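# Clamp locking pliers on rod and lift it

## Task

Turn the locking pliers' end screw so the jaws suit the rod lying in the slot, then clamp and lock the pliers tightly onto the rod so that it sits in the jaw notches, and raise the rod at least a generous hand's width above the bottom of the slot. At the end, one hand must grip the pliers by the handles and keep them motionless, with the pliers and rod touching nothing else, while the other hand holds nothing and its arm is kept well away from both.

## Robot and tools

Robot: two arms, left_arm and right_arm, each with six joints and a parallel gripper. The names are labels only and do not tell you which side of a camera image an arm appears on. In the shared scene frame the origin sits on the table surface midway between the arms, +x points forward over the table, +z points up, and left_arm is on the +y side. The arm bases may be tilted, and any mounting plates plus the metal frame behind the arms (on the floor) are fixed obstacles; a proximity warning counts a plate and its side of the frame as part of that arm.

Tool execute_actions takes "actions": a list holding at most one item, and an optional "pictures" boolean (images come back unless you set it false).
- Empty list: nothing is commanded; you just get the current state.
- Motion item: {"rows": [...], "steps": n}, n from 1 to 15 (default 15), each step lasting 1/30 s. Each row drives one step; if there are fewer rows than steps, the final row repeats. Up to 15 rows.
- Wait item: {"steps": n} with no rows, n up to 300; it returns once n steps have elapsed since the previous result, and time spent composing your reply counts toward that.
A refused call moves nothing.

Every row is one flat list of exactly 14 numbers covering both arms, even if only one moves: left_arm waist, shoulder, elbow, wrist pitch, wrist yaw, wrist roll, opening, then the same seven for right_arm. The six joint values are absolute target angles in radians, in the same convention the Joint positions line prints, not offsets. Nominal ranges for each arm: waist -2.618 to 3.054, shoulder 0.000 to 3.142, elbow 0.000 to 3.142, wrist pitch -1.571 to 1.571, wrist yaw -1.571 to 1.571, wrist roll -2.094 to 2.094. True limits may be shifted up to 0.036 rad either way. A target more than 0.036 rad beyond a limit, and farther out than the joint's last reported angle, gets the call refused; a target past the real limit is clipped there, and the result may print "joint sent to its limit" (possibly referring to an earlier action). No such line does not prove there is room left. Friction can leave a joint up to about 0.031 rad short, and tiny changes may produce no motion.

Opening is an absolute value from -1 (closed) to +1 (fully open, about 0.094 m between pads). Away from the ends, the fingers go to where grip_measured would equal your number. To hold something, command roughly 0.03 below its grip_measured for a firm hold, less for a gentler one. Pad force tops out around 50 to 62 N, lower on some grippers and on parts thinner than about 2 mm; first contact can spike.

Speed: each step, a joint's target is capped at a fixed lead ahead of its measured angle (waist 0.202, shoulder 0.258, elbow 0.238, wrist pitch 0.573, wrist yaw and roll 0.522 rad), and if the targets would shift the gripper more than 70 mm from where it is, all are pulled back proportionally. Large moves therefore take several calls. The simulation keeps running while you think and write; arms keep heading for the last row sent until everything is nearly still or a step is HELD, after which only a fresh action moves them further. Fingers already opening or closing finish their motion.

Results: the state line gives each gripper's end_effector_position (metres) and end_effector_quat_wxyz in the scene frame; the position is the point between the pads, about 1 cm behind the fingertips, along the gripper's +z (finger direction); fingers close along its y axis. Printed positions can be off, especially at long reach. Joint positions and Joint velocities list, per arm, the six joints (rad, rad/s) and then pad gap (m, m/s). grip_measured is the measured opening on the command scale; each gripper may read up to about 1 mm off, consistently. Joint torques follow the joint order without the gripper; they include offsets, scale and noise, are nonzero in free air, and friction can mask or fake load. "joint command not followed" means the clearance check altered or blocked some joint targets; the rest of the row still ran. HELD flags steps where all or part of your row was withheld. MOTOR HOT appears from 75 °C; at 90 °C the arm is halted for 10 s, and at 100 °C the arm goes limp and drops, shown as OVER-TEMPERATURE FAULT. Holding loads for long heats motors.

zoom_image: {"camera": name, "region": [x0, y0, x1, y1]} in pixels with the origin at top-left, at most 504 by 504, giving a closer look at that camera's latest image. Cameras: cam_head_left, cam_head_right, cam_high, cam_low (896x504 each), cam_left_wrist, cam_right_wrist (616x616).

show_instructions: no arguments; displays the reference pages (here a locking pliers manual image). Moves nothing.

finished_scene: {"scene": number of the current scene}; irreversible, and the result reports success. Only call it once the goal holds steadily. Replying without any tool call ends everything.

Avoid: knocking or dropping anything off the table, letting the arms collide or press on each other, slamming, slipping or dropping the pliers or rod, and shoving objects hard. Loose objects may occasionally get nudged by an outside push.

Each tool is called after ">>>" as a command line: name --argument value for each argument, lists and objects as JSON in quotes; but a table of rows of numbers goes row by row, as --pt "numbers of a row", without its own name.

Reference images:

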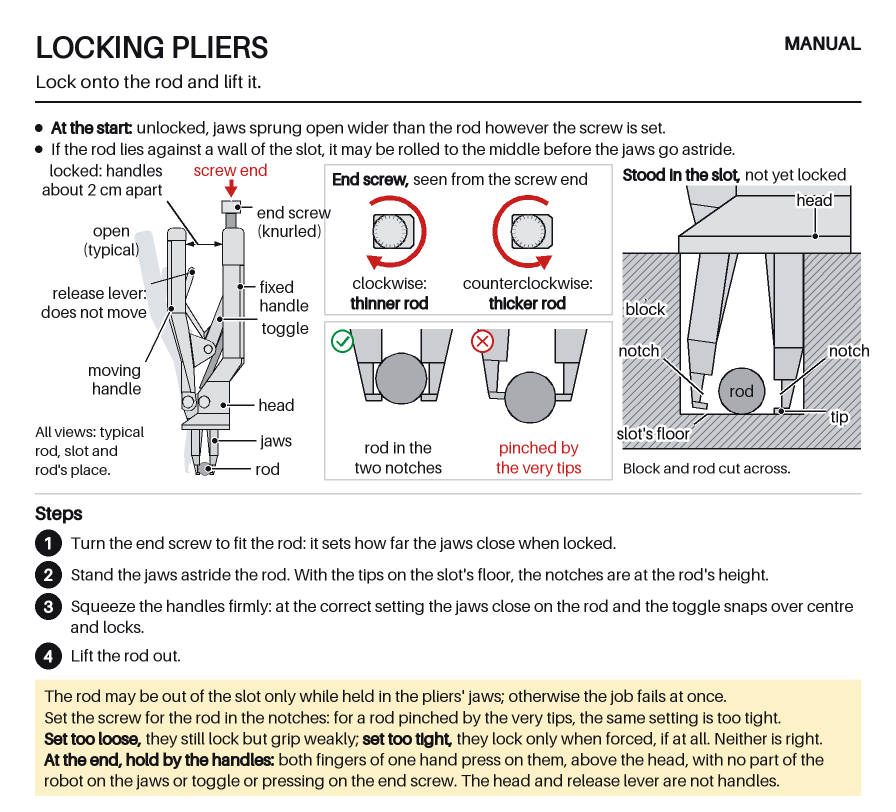

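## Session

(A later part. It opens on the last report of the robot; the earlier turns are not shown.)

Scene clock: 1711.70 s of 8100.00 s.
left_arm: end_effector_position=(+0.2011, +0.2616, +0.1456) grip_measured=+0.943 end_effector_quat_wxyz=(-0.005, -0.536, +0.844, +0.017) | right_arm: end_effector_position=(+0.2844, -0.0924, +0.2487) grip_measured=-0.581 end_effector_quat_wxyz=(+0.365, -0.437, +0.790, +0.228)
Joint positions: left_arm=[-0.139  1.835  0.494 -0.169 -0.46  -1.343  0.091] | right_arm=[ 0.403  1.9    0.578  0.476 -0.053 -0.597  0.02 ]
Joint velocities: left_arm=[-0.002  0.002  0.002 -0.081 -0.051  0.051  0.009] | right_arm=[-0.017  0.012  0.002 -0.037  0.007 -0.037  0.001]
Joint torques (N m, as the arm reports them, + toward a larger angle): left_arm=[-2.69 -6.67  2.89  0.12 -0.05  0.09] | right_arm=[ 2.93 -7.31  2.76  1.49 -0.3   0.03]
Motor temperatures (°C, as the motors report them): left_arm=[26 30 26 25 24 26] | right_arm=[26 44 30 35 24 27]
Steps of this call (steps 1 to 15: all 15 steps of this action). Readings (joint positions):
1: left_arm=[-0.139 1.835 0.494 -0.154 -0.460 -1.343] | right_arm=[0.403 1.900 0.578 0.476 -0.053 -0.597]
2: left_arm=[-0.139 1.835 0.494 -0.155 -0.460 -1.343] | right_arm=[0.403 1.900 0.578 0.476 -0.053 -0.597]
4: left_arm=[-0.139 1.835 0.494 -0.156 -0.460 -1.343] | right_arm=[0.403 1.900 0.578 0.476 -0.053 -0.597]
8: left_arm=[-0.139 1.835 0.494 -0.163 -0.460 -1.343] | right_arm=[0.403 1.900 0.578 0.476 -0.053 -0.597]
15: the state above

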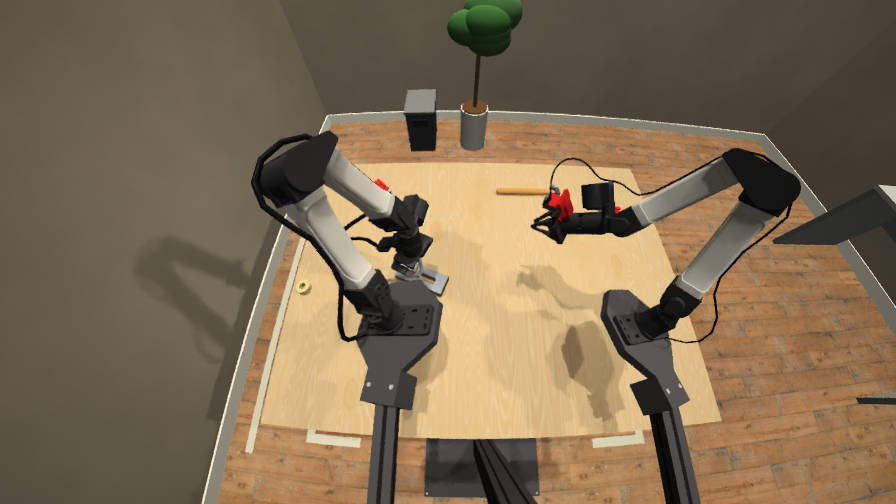

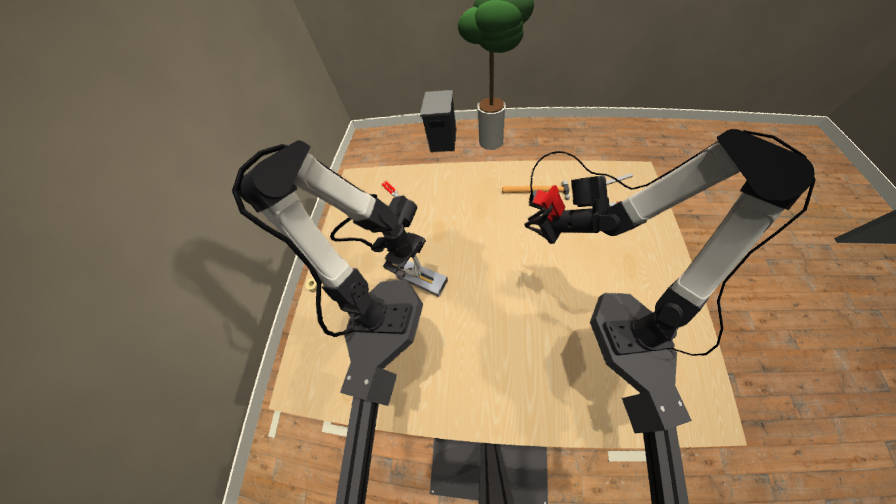

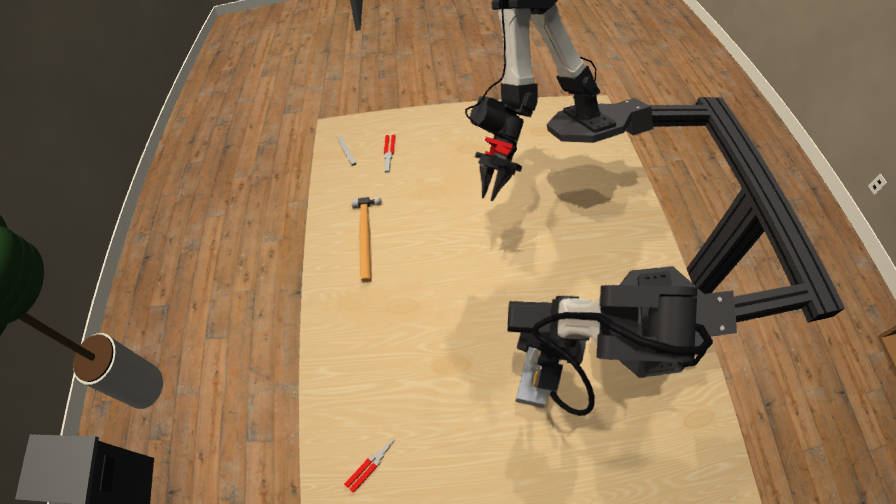

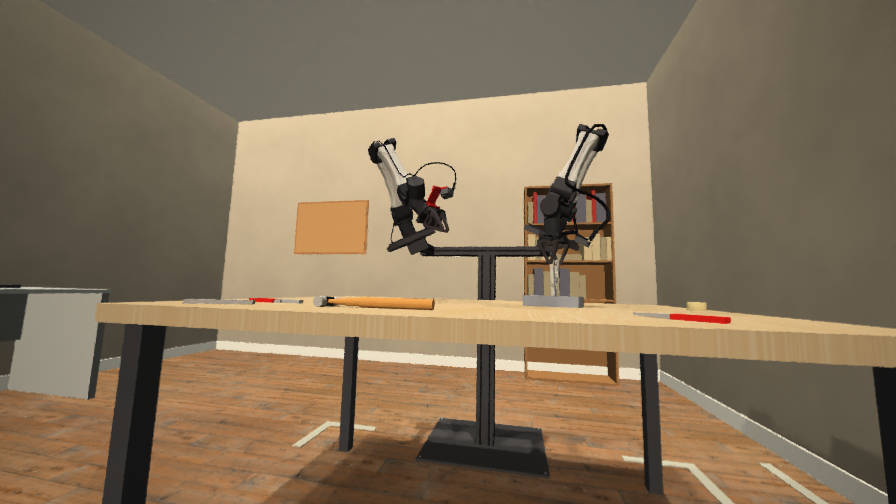

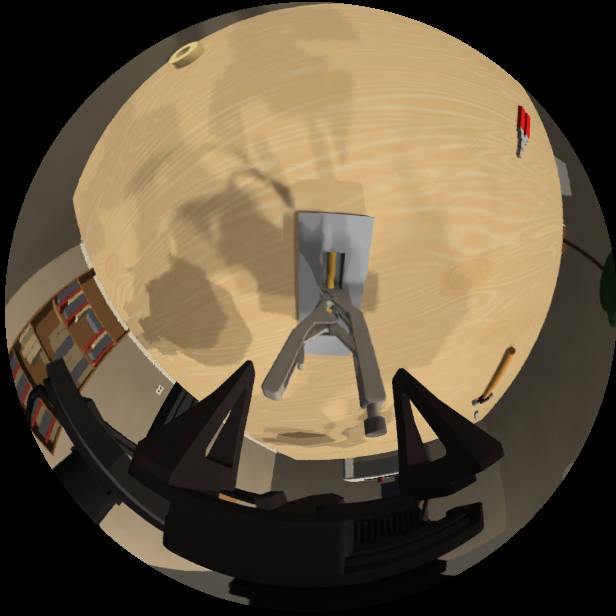

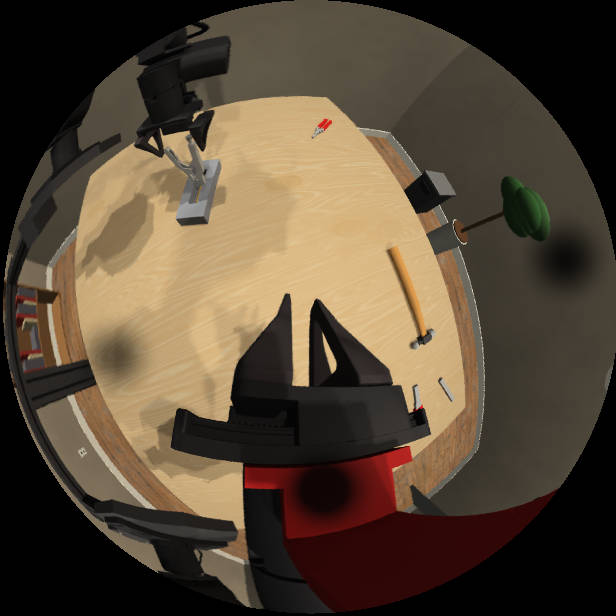

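>>> execute_actions --actions '[]'

Scene clock: 1731.37 s of 8100.00 s.
left_arm: end_effector_position=(+0.2010, +0.2616, +0.1456) grip_measured=+0.948 end_effector_quat_wxyz=(-0.005, -0.536, +0.844, +0.017) | right_arm: end_effector_position=(+0.2844, -0.0924, +0.2487) grip_measured=-0.581 end_effector_quat_wxyz=(+0.365, -0.437, +0.790, +0.228)
Joint positions: left_arm=[-0.139  1.835  0.494 -0.169 -0.46  -1.343  0.092] | right_arm=[ 0.403  1.9    0.578  0.476 -0.053 -0.597  0.02 ]
Joint velocities: left_arm=[ 0.007  0.002 -0.012  0.066  0.007  0.007 -0.   ] | right_arm=[-0.012 -0.002 -0.007  0.007 -0.022  0.066  0.   ]
Joint torques (N m, as the arm reports them, + toward a larger angle): left_arm=[-2.68 -6.68  2.86  0.12 -0.05  0.09] | right_arm=[ 3.09 -7.51  2.67  1.46 -0.32  0.02]
Motor temperatures (°C, as the motors report them): left_arm=[27 30 26 25 24 26] | right_arm=[26 45 30 35 24 27]
Steps of this call (steps 1 to 15: the robot went on to your last target; steps 16 to 590: nothing new was sent). Readings (joint positions):
1: left_arm=[-0.139 1.835 0.494 -0.169 -0.460 -1.343] | right_arm=[0.403 1.900 0.578 0.476 -0.053 -0.597]
2: left_arm=[-0.139 1.835 0.494 -0.169 -0.460 -1.343] | right_arm=[0.403 1.900 0.578 0.476 -0.053 -0.597]
4: left_arm=[-0.139 1.835 0.494 -0.169 -0.460 -1.343] | right_arm=[0.403 1.900 0.578 0.476 -0.053 -0.597]
8: left_arm=[-0.139 1.835 0.494 -0.169 -0.460 -1.343] | right_arm=[0.403 1.900 0.578 0.476 -0.053 -0.597]
590: the state above
All arms were judged still, so your last target was given up. Only a new action makes them travel on or press farther. Fingers that are still opening or closing keep moving.

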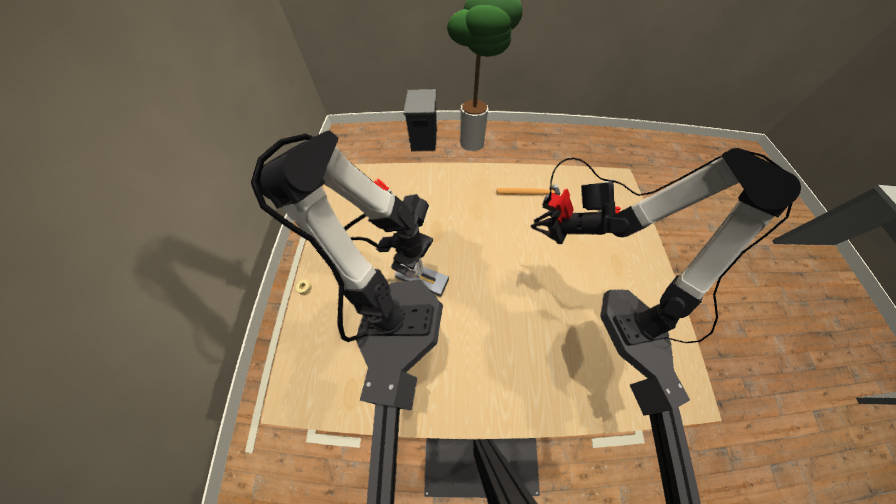

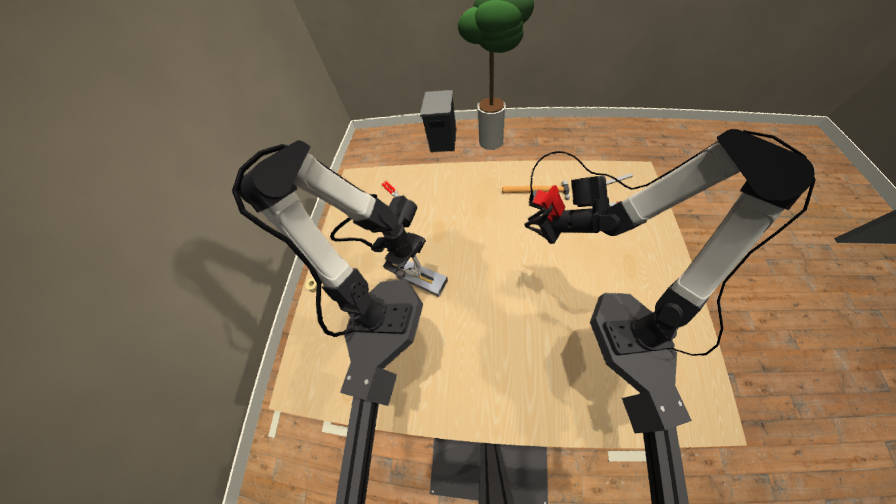

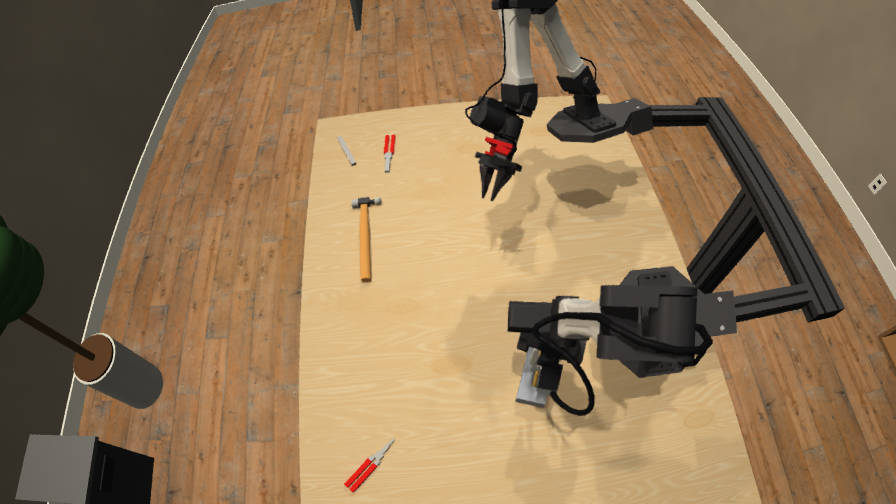

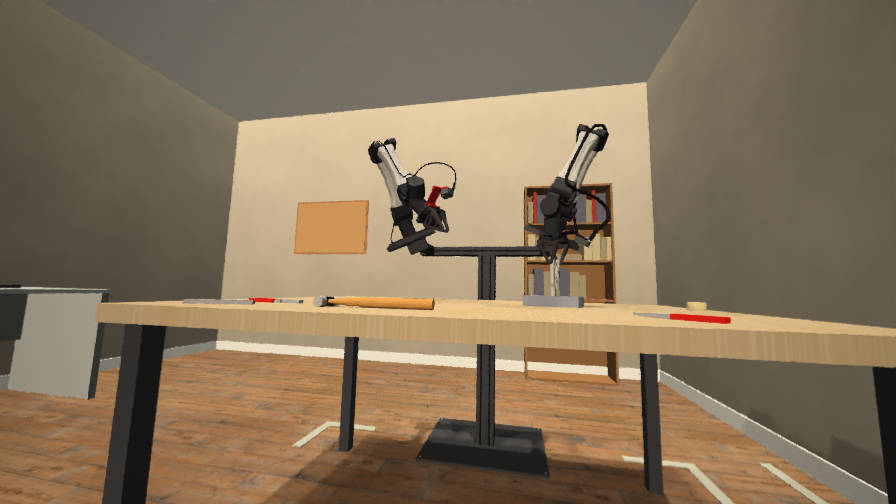

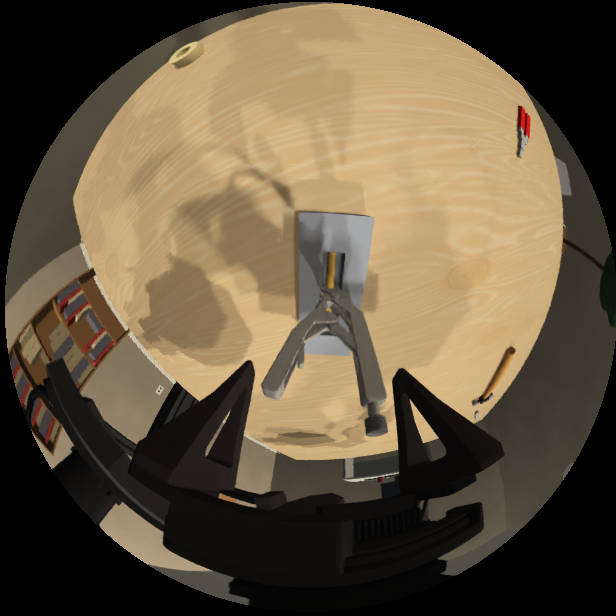

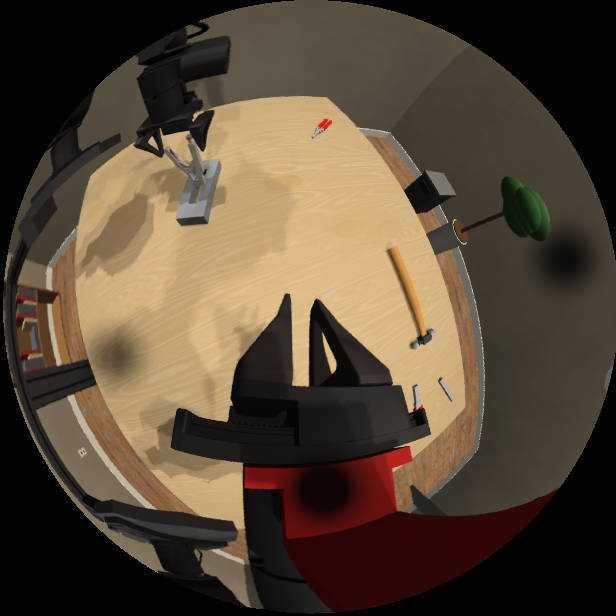

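>>> execute_actions --actions '[{"rows":[[-0.155,1.81,0.505,-0.205,-0.46,-1.36,0.95,0.4,1.895,0.55,0.455,-0.05,-0.6,-0.58],[-0.16,1.8,0.506,-0.217,-0.46,-1.365,0.95,0.4,1.895,0.55,0.455,-0.05,-0.6,-0.58],[-0.165,1.79,0.507,-0.229,-0.46,-1.37,0.95,0.4,1.895,0.55,0.455,-0.05,-0.6,-0.58],[-0.17,1.78,0.508,-0.241,-0.46,-1.375,0.95,0.4,1.895,0.55,0.455,-0.05,-0.6,-0.58],[-0.175,1.77,0.509,-0.253,-0.46,-1.38,0.95,0.4,1.895,0.55,0.455,-0.05,-0.6,-0.58],[-0.18,1.76,0.51,-0.265,-0.46,-1.385,0.95,0.4,1.895,0.55,0.455,-0.05,-0.6,-0.58],[-0.185,1.75,0.511,-0.277,-0.46,-1.39,0.95,0.4,1.895,0.55,0.455,-0.05,-0.6,-0.58],[-0.19,1.74,0.512,-0.289,-0.46,-1.395,0.95,0.4,1.895,0.55,0.455,-0.05,-0.6,-0.58],[-0.194,1.73,0.513,-0.3,-0.46,-1.4,0.95,0.4,1.895,0.55,0.455,-0.05,-0.6,-0.58],[-0.198,1.72,0.514,-0.31,-0.46,-1.4,0.95,0.4,1.895,0.55,0.455,-0.05,-0.6,-0.58],[-0.202,1.71,0.515,-0.316,-0.46,-1.4,0.95,0.4,1.895,0.55,0.455,-0.05,-0.6,-0.58],[-0.202,1.705,0.515,-0.316,-0.46,-1.4,0.95,0.4,1.895,0.55,0.455,-0.05,-0.6,-0.58]],"steps":15}]' --pictures false

>>> execute_actions --actions '[{"rows":[[-0.204,1.72,0.53,-0.32,-0.46,-1.4,0.9,0.4,1.895,0.55,0.455,-0.05,-0.6,-0.58],[-0.205,1.735,0.54,-0.322,-0.46,-1.4,0.85,0.4,1.895,0.55,0.455,-0.05,-0.6,-0.58],[-0.206,1.742,0.55,-0.324,-0.46,-1.4,0.8,0.4,1.895,0.55,0.455,-0.05,-0.6,-0.58],[-0.208,1.75,0.56,-0.326,-0.46,-1.4,0.75,0.4,1.895,0.55,0.455,-0.05,-0.6,-0.58],[-0.21,1.757,0.57,-0.328,-0.46,-1.4,0.7,0.4,1.895,0.55,0.455,-0.05,-0.6,-0.58],[-0.211,1.764,0.58,-0.33,-0.46,-1.4,0.65,0.4,1.895,0.55,0.455,-0.05,-0.6,-0.58],[-0.212,1.772,0.59,-0.331,-0.46,-1.4,0.6,0.4,1.895,0.55,0.455,-0.05,-0.6,-0.58],[-0.213,1.78,0.598,-0.332,-0.46,-1.4,0.55,0.4,1.895,0.55,0.455,-0.05,-0.6,-0.58],[-0.214,1.787,0.604,-0.332,-0.46,-1.4,0.5,0.4,1.895,0.55,0.455,-0.05,-0.6,-0.58]],"steps":15}]' --pictures false

>>> execute_actions --actions '[{"rows":[[-0.214,1.787,0.604,-0.332,-0.46,-1.4,-0.3,0.4,1.895,0.55,0.455,-0.05,-0.6,-0.58]],"steps":15}]'

Scene clock: 1750.03 s of 8100.00 s.
left_arm: end_effector_position=(+0.2024, +0.2603, +0.1698) grip_measured=+0.948 end_effector_quat_wxyz=(+0.003, -0.536, +0.844, +0.006) | right_arm: end_effector_position=(+0.2844, -0.0924, +0.2487) grip_measured=-0.581 end_effector_quat_wxyz=(+0.365, -0.437, +0.790, +0.228)
Joint positions: left_arm=[-0.192  1.716  0.494 -0.284 -0.46  -1.389  0.092] | right_arm=[ 0.403  1.9    0.578  0.476 -0.053 -0.597  0.02 ]
Joint velocities: left_arm=[ 0.002 -0.037  0.012 -0.081  0.051 -0.037  0.001] | right_arm=[ 0.022 -0.002  0.002  0.051 -0.051 -0.007 -0.   ]
Joint torques (N m, as the arm reports them, + toward a larger angle): left_arm=[-3.6  -7.41  5.46  0.13 -0.08  0.04] | right_arm=[ 3.1  -7.4   2.78  1.46 -0.29  0.01]
Motor temperatures (°C, as the motors report them): left_arm=[27 30 26 25 24 26] | right_arm=[26 45 30 35 24 27]
Steps of this call (steps 1 to 545: nothing new was sent; steps 546 to 560: all 15 steps of this action). Readings (joint positions):
546: left_arm=[-0.140 1.833 0.494 -0.172 -0.460 -1.345] | right_arm=[0.403 1.900 0.578 0.476 -0.053 -0.597]
547: left_arm=[-0.142 1.828 0.494 -0.178 -0.460 -1.347] | right_arm=[0.403 1.900 0.578 0.476 -0.053 -0.597]
549: left_arm=[-0.150 1.811 0.494 -0.194 -0.460 -1.354] | right_arm=[0.403 1.900 0.578 0.476 -0.053 -0.597]
553: left_arm=[-0.171 1.769 0.494 -0.231 -0.460 -1.370] | right_arm=[0.403 1.900 0.578 0.476 -0.053 -0.597]
560: the state above

Scene clock: 1750.53 s of 8100.00 s.
left_arm: end_effector_position=(+0.2273, +0.2520, +0.1727) grip_measured=+0.502 end_effector_quat_wxyz=(+0.008, -0.535, +0.845, +0.000) | right_arm: end_effector_position=(+0.2844, -0.0924, +0.2487) grip_measured=-0.581 end_effector_quat_wxyz=(+0.365, -0.437, +0.790, +0.228)
Joint positions: left_arm=[-0.203  1.77   0.589 -0.314 -0.46  -1.394  0.071] | right_arm=[ 0.403  1.9    0.578  0.476 -0.053 -0.597  0.02 ]
Joint velocities: left_arm=[-0.017  0.007  0.012 -0.081  0.007  0.007 -0.001] | right_arm=[ 0.007  0.012 -0.017 -0.037 -0.037 -0.095 -0.   ]
Joint torques (N m, as the arm reports them, + toward a larger angle): left_arm=[-3.92 -5.79  5.2   0.18 -0.08  0.06] | right_arm=[ 3.   -7.44  2.9   1.48 -0.32  0.02]
Motor temperatures (°C, as the motors report them): left_arm=[27 30 26 25 24 26] | right_arm=[26 45 30 35 24 27]
Steps of this call (steps 1 to 15: all 15 steps of this action). Readings (joint positions):
1: left_arm=[-0.192 1.716 0.497 -0.290 -0.460 -1.390] | right_arm=[0.403 1.900 0.578 0.476 -0.053 -0.597]
2: left_arm=[-0.192 1.716 0.502 -0.298 -0.460 -1.391] | right_arm=[0.403 1.900 0.578 0.476 -0.053 -0.597]
4: left_arm=[-0.192 1.723 0.522 -0.306 -0.460 -1.392] | right_arm=[0.403 1.900 0.578 0.476 -0.053 -0.597]
8: left_arm=[-0.200 1.749 0.567 -0.311 -0.460 -1.393] | right_arm=[0.403 1.900 0.578 0.476 -0.053 -0.597]
15: the state above

Scene clock: 1751.03 s of 8100.00 s.
left_arm: end_effector_position=(+0.2264, +0.2522, +0.1727) grip_measured=-0.298 end_effector_quat_wxyz=(+0.007, -0.535, +0.845, +0.002) | right_arm: end_effector_position=(+0.2844, -0.0924, +0.2487) grip_measured=-0.581 end_effector_quat_wxyz=(+0.365, -0.437, +0.790, +0.228)
Joint positions: left_arm=[-0.203  1.77   0.589 -0.318 -0.46  -1.394  0.033] | right_arm=[ 0.403  1.9    0.578  0.476 -0.053 -0.597  0.02 ]
Joint velocities: left_arm=[-0.007  0.007 -0.007  0.007 -0.051 -0.007 -0.001] | right_arm=[ 0.002 -0.007  0.007 -0.037 -0.037 -0.037 -0.001]
Joint torques (N m, as the arm reports them, + toward a larger angle): left_arm=[-3.89 -5.79  5.21  0.2  -0.07  0.05] | right_arm=[ 2.93 -7.41  2.74  1.45 -0.32  0.06]
Motor temperatures (°C, as the motors report them): left_arm=[27 30 26 25 24 26] | right_arm=[26 45 30 35 24 27]
Steps of this call (steps 1 to 15: all 15 steps of this action). Readings (joint positions):
1: left_arm=[-0.203 1.770 0.589 -0.315 -0.460 -1.394] | right_arm=[0.403 1.900 0.578 0.476 -0.053 -0.597]
2: left_arm=[-0.203 1.770 0.589 -0.316 -0.460 -1.394] | right_arm=[0.403 1.900 0.578 0.476 -0.053 -0.597]
4: left_arm=[-0.203 1.770 0.589 -0.316 -0.460 -1.394] | right_arm=[0.403 1.900 0.578 0.476 -0.053 -0.597]
8: left_arm=[-0.203 1.770 0.589 -0.318 -0.460 -1.394] | right_arm=[0.403 1.900 0.578 0.476 -0.053 -0.597]
15: the state above

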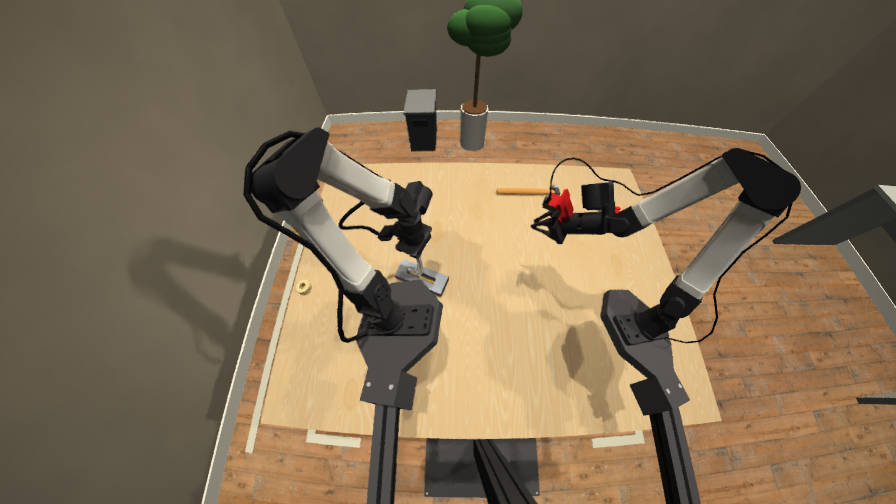

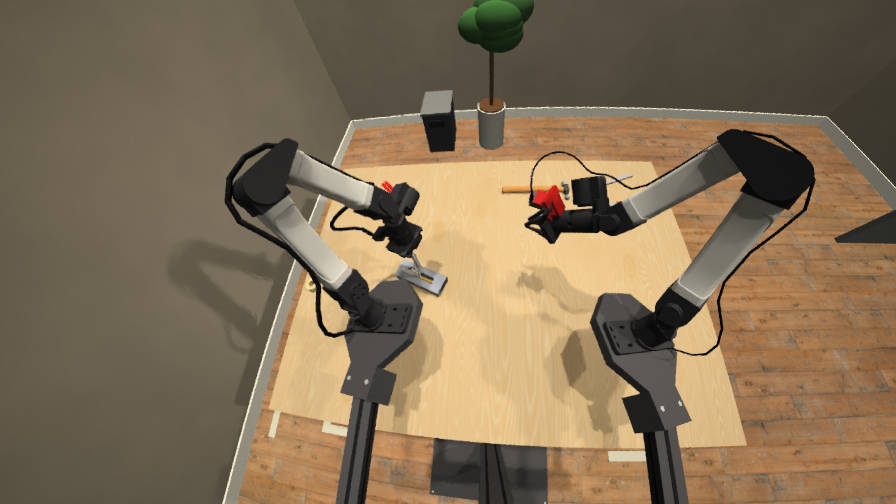

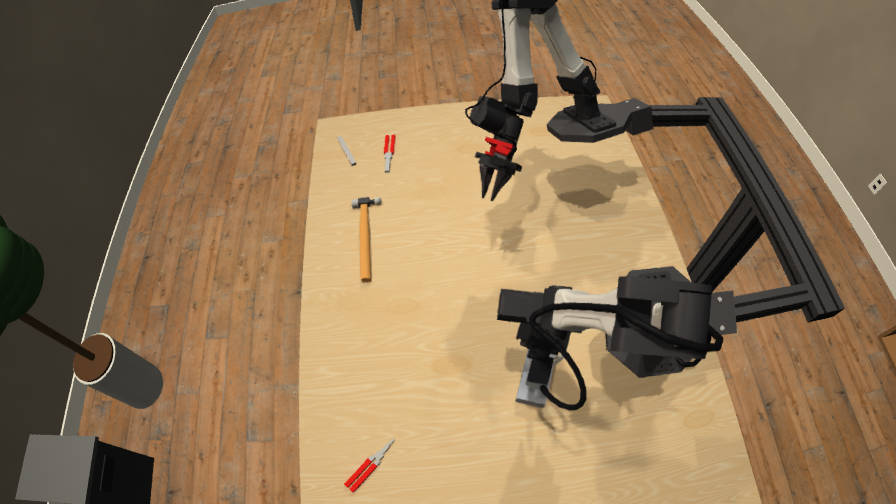

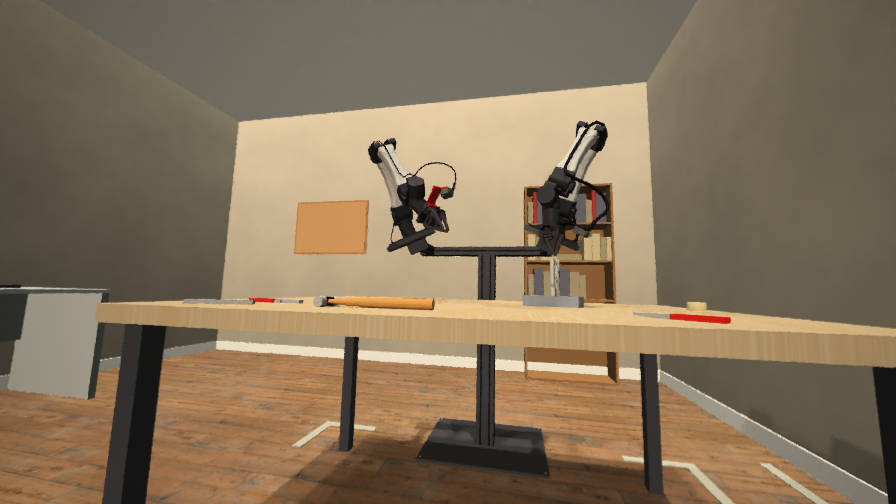

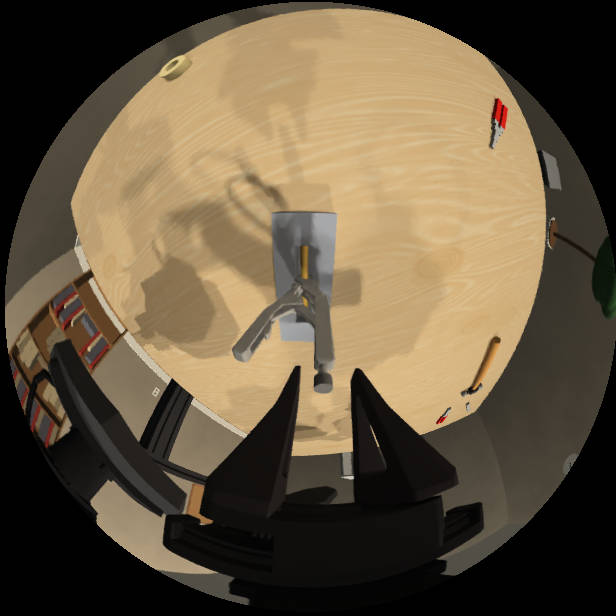

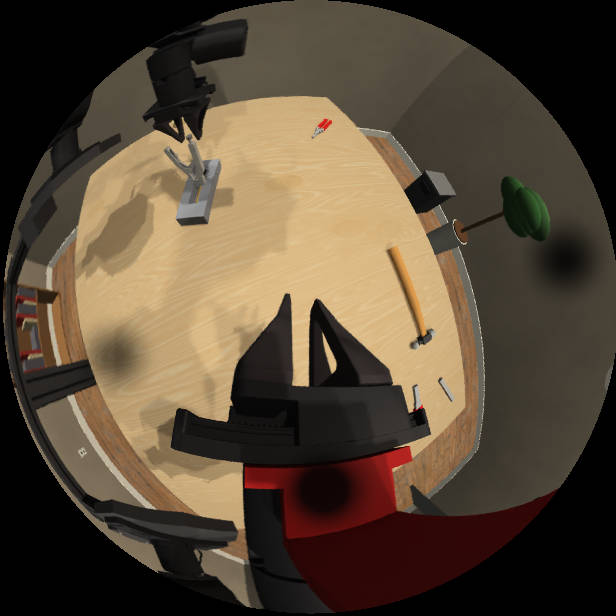

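>>> execute_actions --actions '[{"rows":[[-0.214,1.787,0.604,-0.343,-0.46,-1.3,-0.35,0.4,1.895,0.55,0.455,-0.05,-0.6,-0.58],[-0.214,1.787,0.604,-0.343,-0.46,-1.2,-0.4,0.4,1.895,0.55,0.455,-0.05,-0.6,-0.58],[-0.214,1.787,0.604,-0.343,-0.46,-1.0,-0.45,0.4,1.895,0.55,0.455,-0.05,-0.6,-0.58],[-0.214,1.787,0.604,-0.343,-0.46,0.0,-0.5,0.4,1.895,0.55,0.455,-0.05,-0.6,-0.58]],"steps":15}]' --pictures false

>>> execute_actions --actions '[{"steps":25}]'

>>> zoom_image --camera "cam_left_wrist" --region '[250, 300, 400, 430]'

Scene clock: 1757.47 s of 8100.00 s.
left_arm: end_effector_position=(+0.2244, +0.2527, +0.1727) grip_measured=-0.498 end_effector_quat_wxyz=(+0.001, +0.028, +1.000, +0.006) | right_arm: end_effector_position=(+0.2844, -0.0924, +0.2487) grip_measured=-0.581 end_effector_quat_wxyz=(+0.365, -0.437, +0.790, +0.228)
Joint positions: left_arm=[-0.203  1.77   0.589 -0.327 -0.46  -0.214  0.024] | right_arm=[ 0.403  1.9    0.578  0.476 -0.053 -0.597  0.02 ]
Joint velocities: left_arm=[ 0.002  0.007  0.002 -0.007 -0.037  1.399  0.   ] | right_arm=[-0.017  0.012 -0.002 -0.051 -0.022  0.037 -0.001]
Joint torques (N m, as the arm reports them, + toward a larger angle): left_arm=[-3.88 -5.85  5.26  0.21 -0.02  0.15] | right_arm=[ 2.96 -7.28  2.79  1.47 -0.33  0.04]
Motor temperatures (°C, as the motors report them): left_arm=[27 30 26 25 24 26] | right_arm=[26 45 30 35 24 27]
Steps of this call (steps 1 to 15: the robot went on to your last target; steps 16 to 178: nothing new was sent; steps 179 to 193: all 15 steps of this action). Readings (joint positions):
179: left_arm=[-0.203 1.770 0.589 -0.319 -0.460 -1.381] | right_arm=[0.403 1.900 0.578 0.476 -0.053 -0.597]
180: left_arm=[-0.203 1.770 0.589 -0.321 -0.460 -1.352] | right_arm=[0.403 1.900 0.578 0.476 -0.053 -0.597]
182: left_arm=[-0.203 1.770 0.589 -0.325 -0.460 -1.202] | right_arm=[0.403 1.900 0.578 0.476 -0.053 -0.597]
186: left_arm=[-0.203 1.770 0.589 -0.327 -0.460 -0.808] | right_arm=[0.403 1.900 0.578 0.476 -0.053 -0.597]
193: the state above

Scene clock: 1758.30 s of 8100.00 s.
left_arm: end_effector_position=(+0.2244, +0.2527, +0.1727) grip_measured=-0.498 end_effector_quat_wxyz=(+0.000, +0.131, +0.991, +0.006) | right_arm: end_effector_position=(+0.2844, -0.0924, +0.2487) grip_measured=-0.581 end_effector_quat_wxyz=(+0.365, -0.437, +0.790, +0.228)
Joint positions: left_arm=[-0.203  1.77   0.589 -0.327 -0.46  -0.007  0.024] | right_arm=[ 0.403  1.9    0.578  0.476 -0.053 -0.597  0.02 ]
Joint velocities: left_arm=[-0.002 -0.012 -0.007 -0.022 -0.022 -0.022  0.   ] | right_arm=[-0.017  0.017  0.012  0.037 -0.007 -0.007  0.   ]
Joint torques (N m, as the arm reports them, + toward a larger angle): left_arm=[-3.9  -5.86  5.27  0.23 -0.01  0.16] | right_arm=[ 3.07 -7.43  2.82  1.45 -0.33  0.04]
Motor temperatures (°C, as the motors report them): left_arm=[27 30 26 25 24 26] | right_arm=[26 45 30 35 24 27]
Steps of this call (steps 1 to 25: the robot went on to your last target). Readings (joint positions):
1: left_arm=[-0.203 1.770 0.589 -0.327 -0.460 -0.172] | right_arm=[0.403 1.900 0.578 0.476 -0.053 -0.597]
2: left_arm=[-0.203 1.770 0.589 -0.327 -0.460 -0.139] | right_arm=[0.403 1.900 0.578 0.476 -0.053 -0.597]
4: left_arm=[-0.203 1.770 0.589 -0.327 -0.460 -0.091] | right_arm=[0.403 1.900 0.578 0.476 -0.053 -0.597]
8: left_arm=[-0.203 1.770 0.589 -0.327 -0.460 -0.040] | right_arm=[0.403 1.900 0.578 0.476 -0.053 -0.597]
25: the state above

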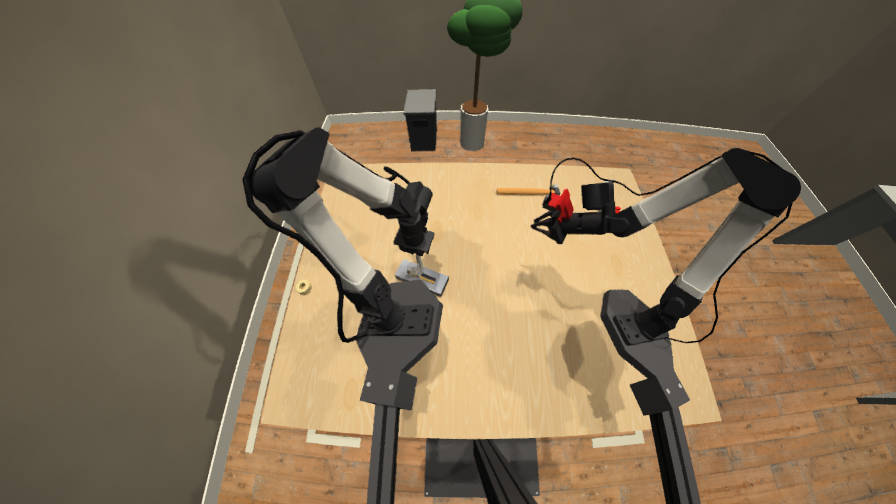

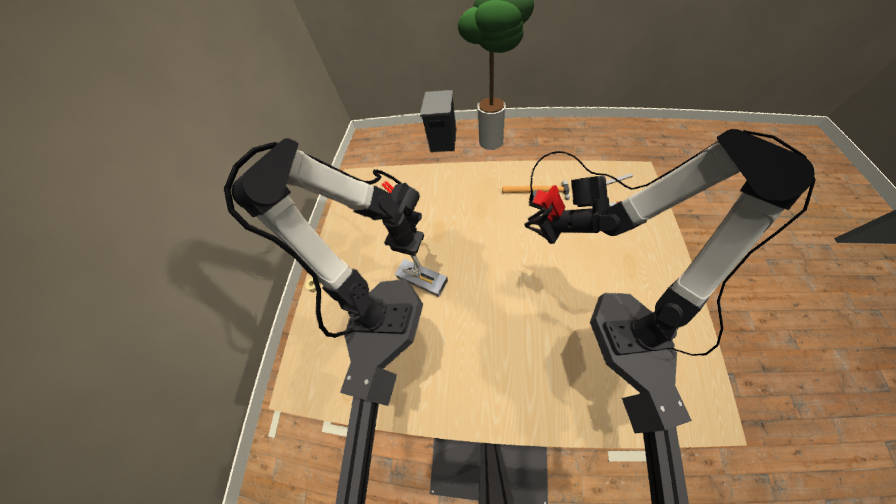

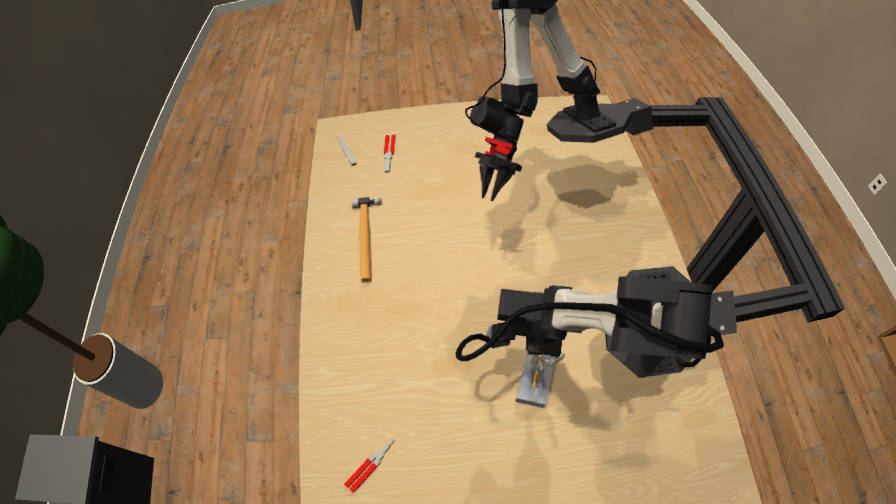

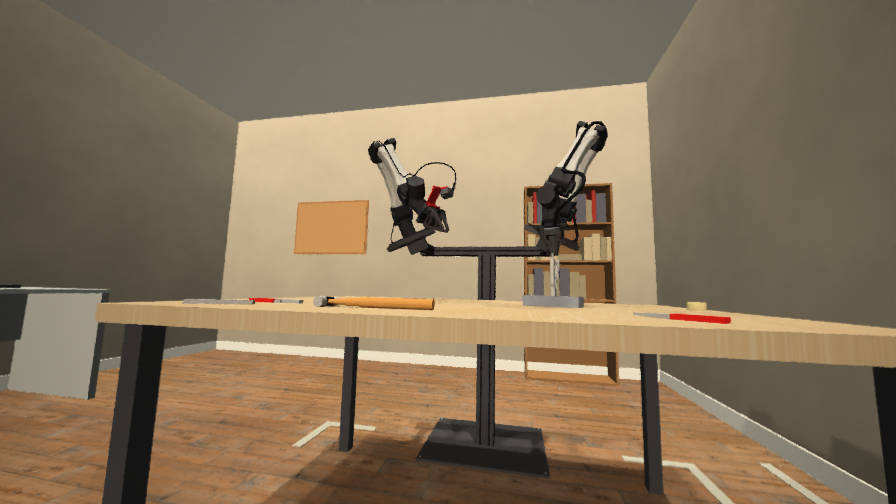

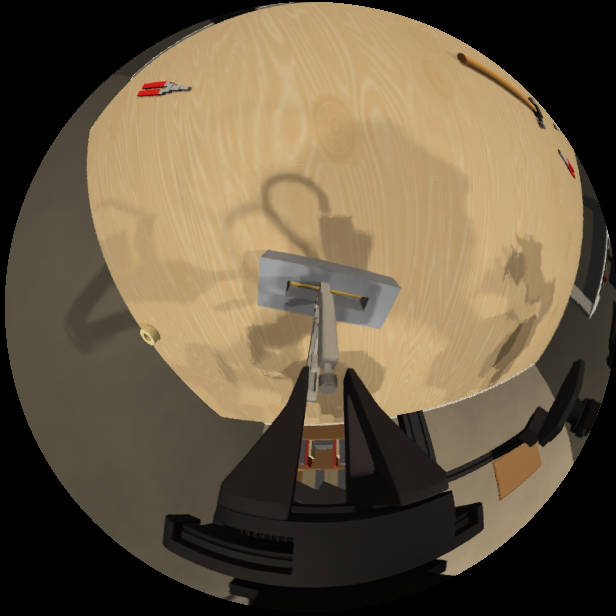

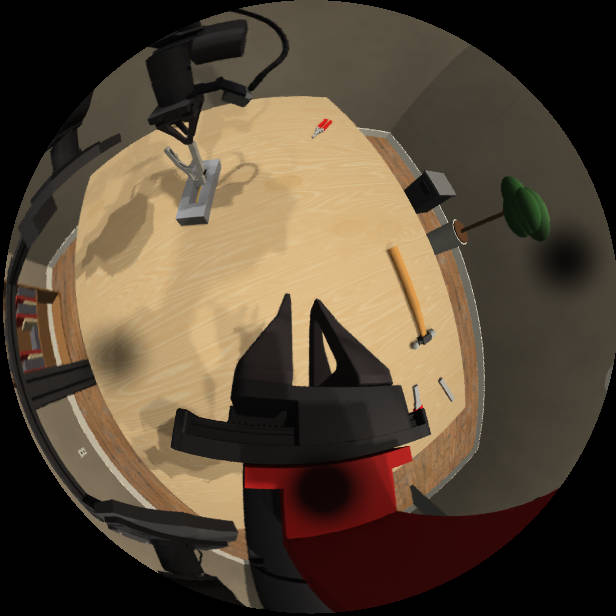

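Region (250, 300, 400, 430) of cam_left_wrist's 616x616 image, scaled by 3.360, with more detail than that image has; it fills the top 437 rows of this view, and the rest is white.

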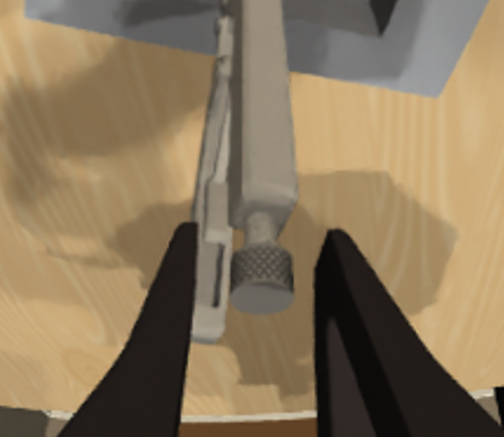

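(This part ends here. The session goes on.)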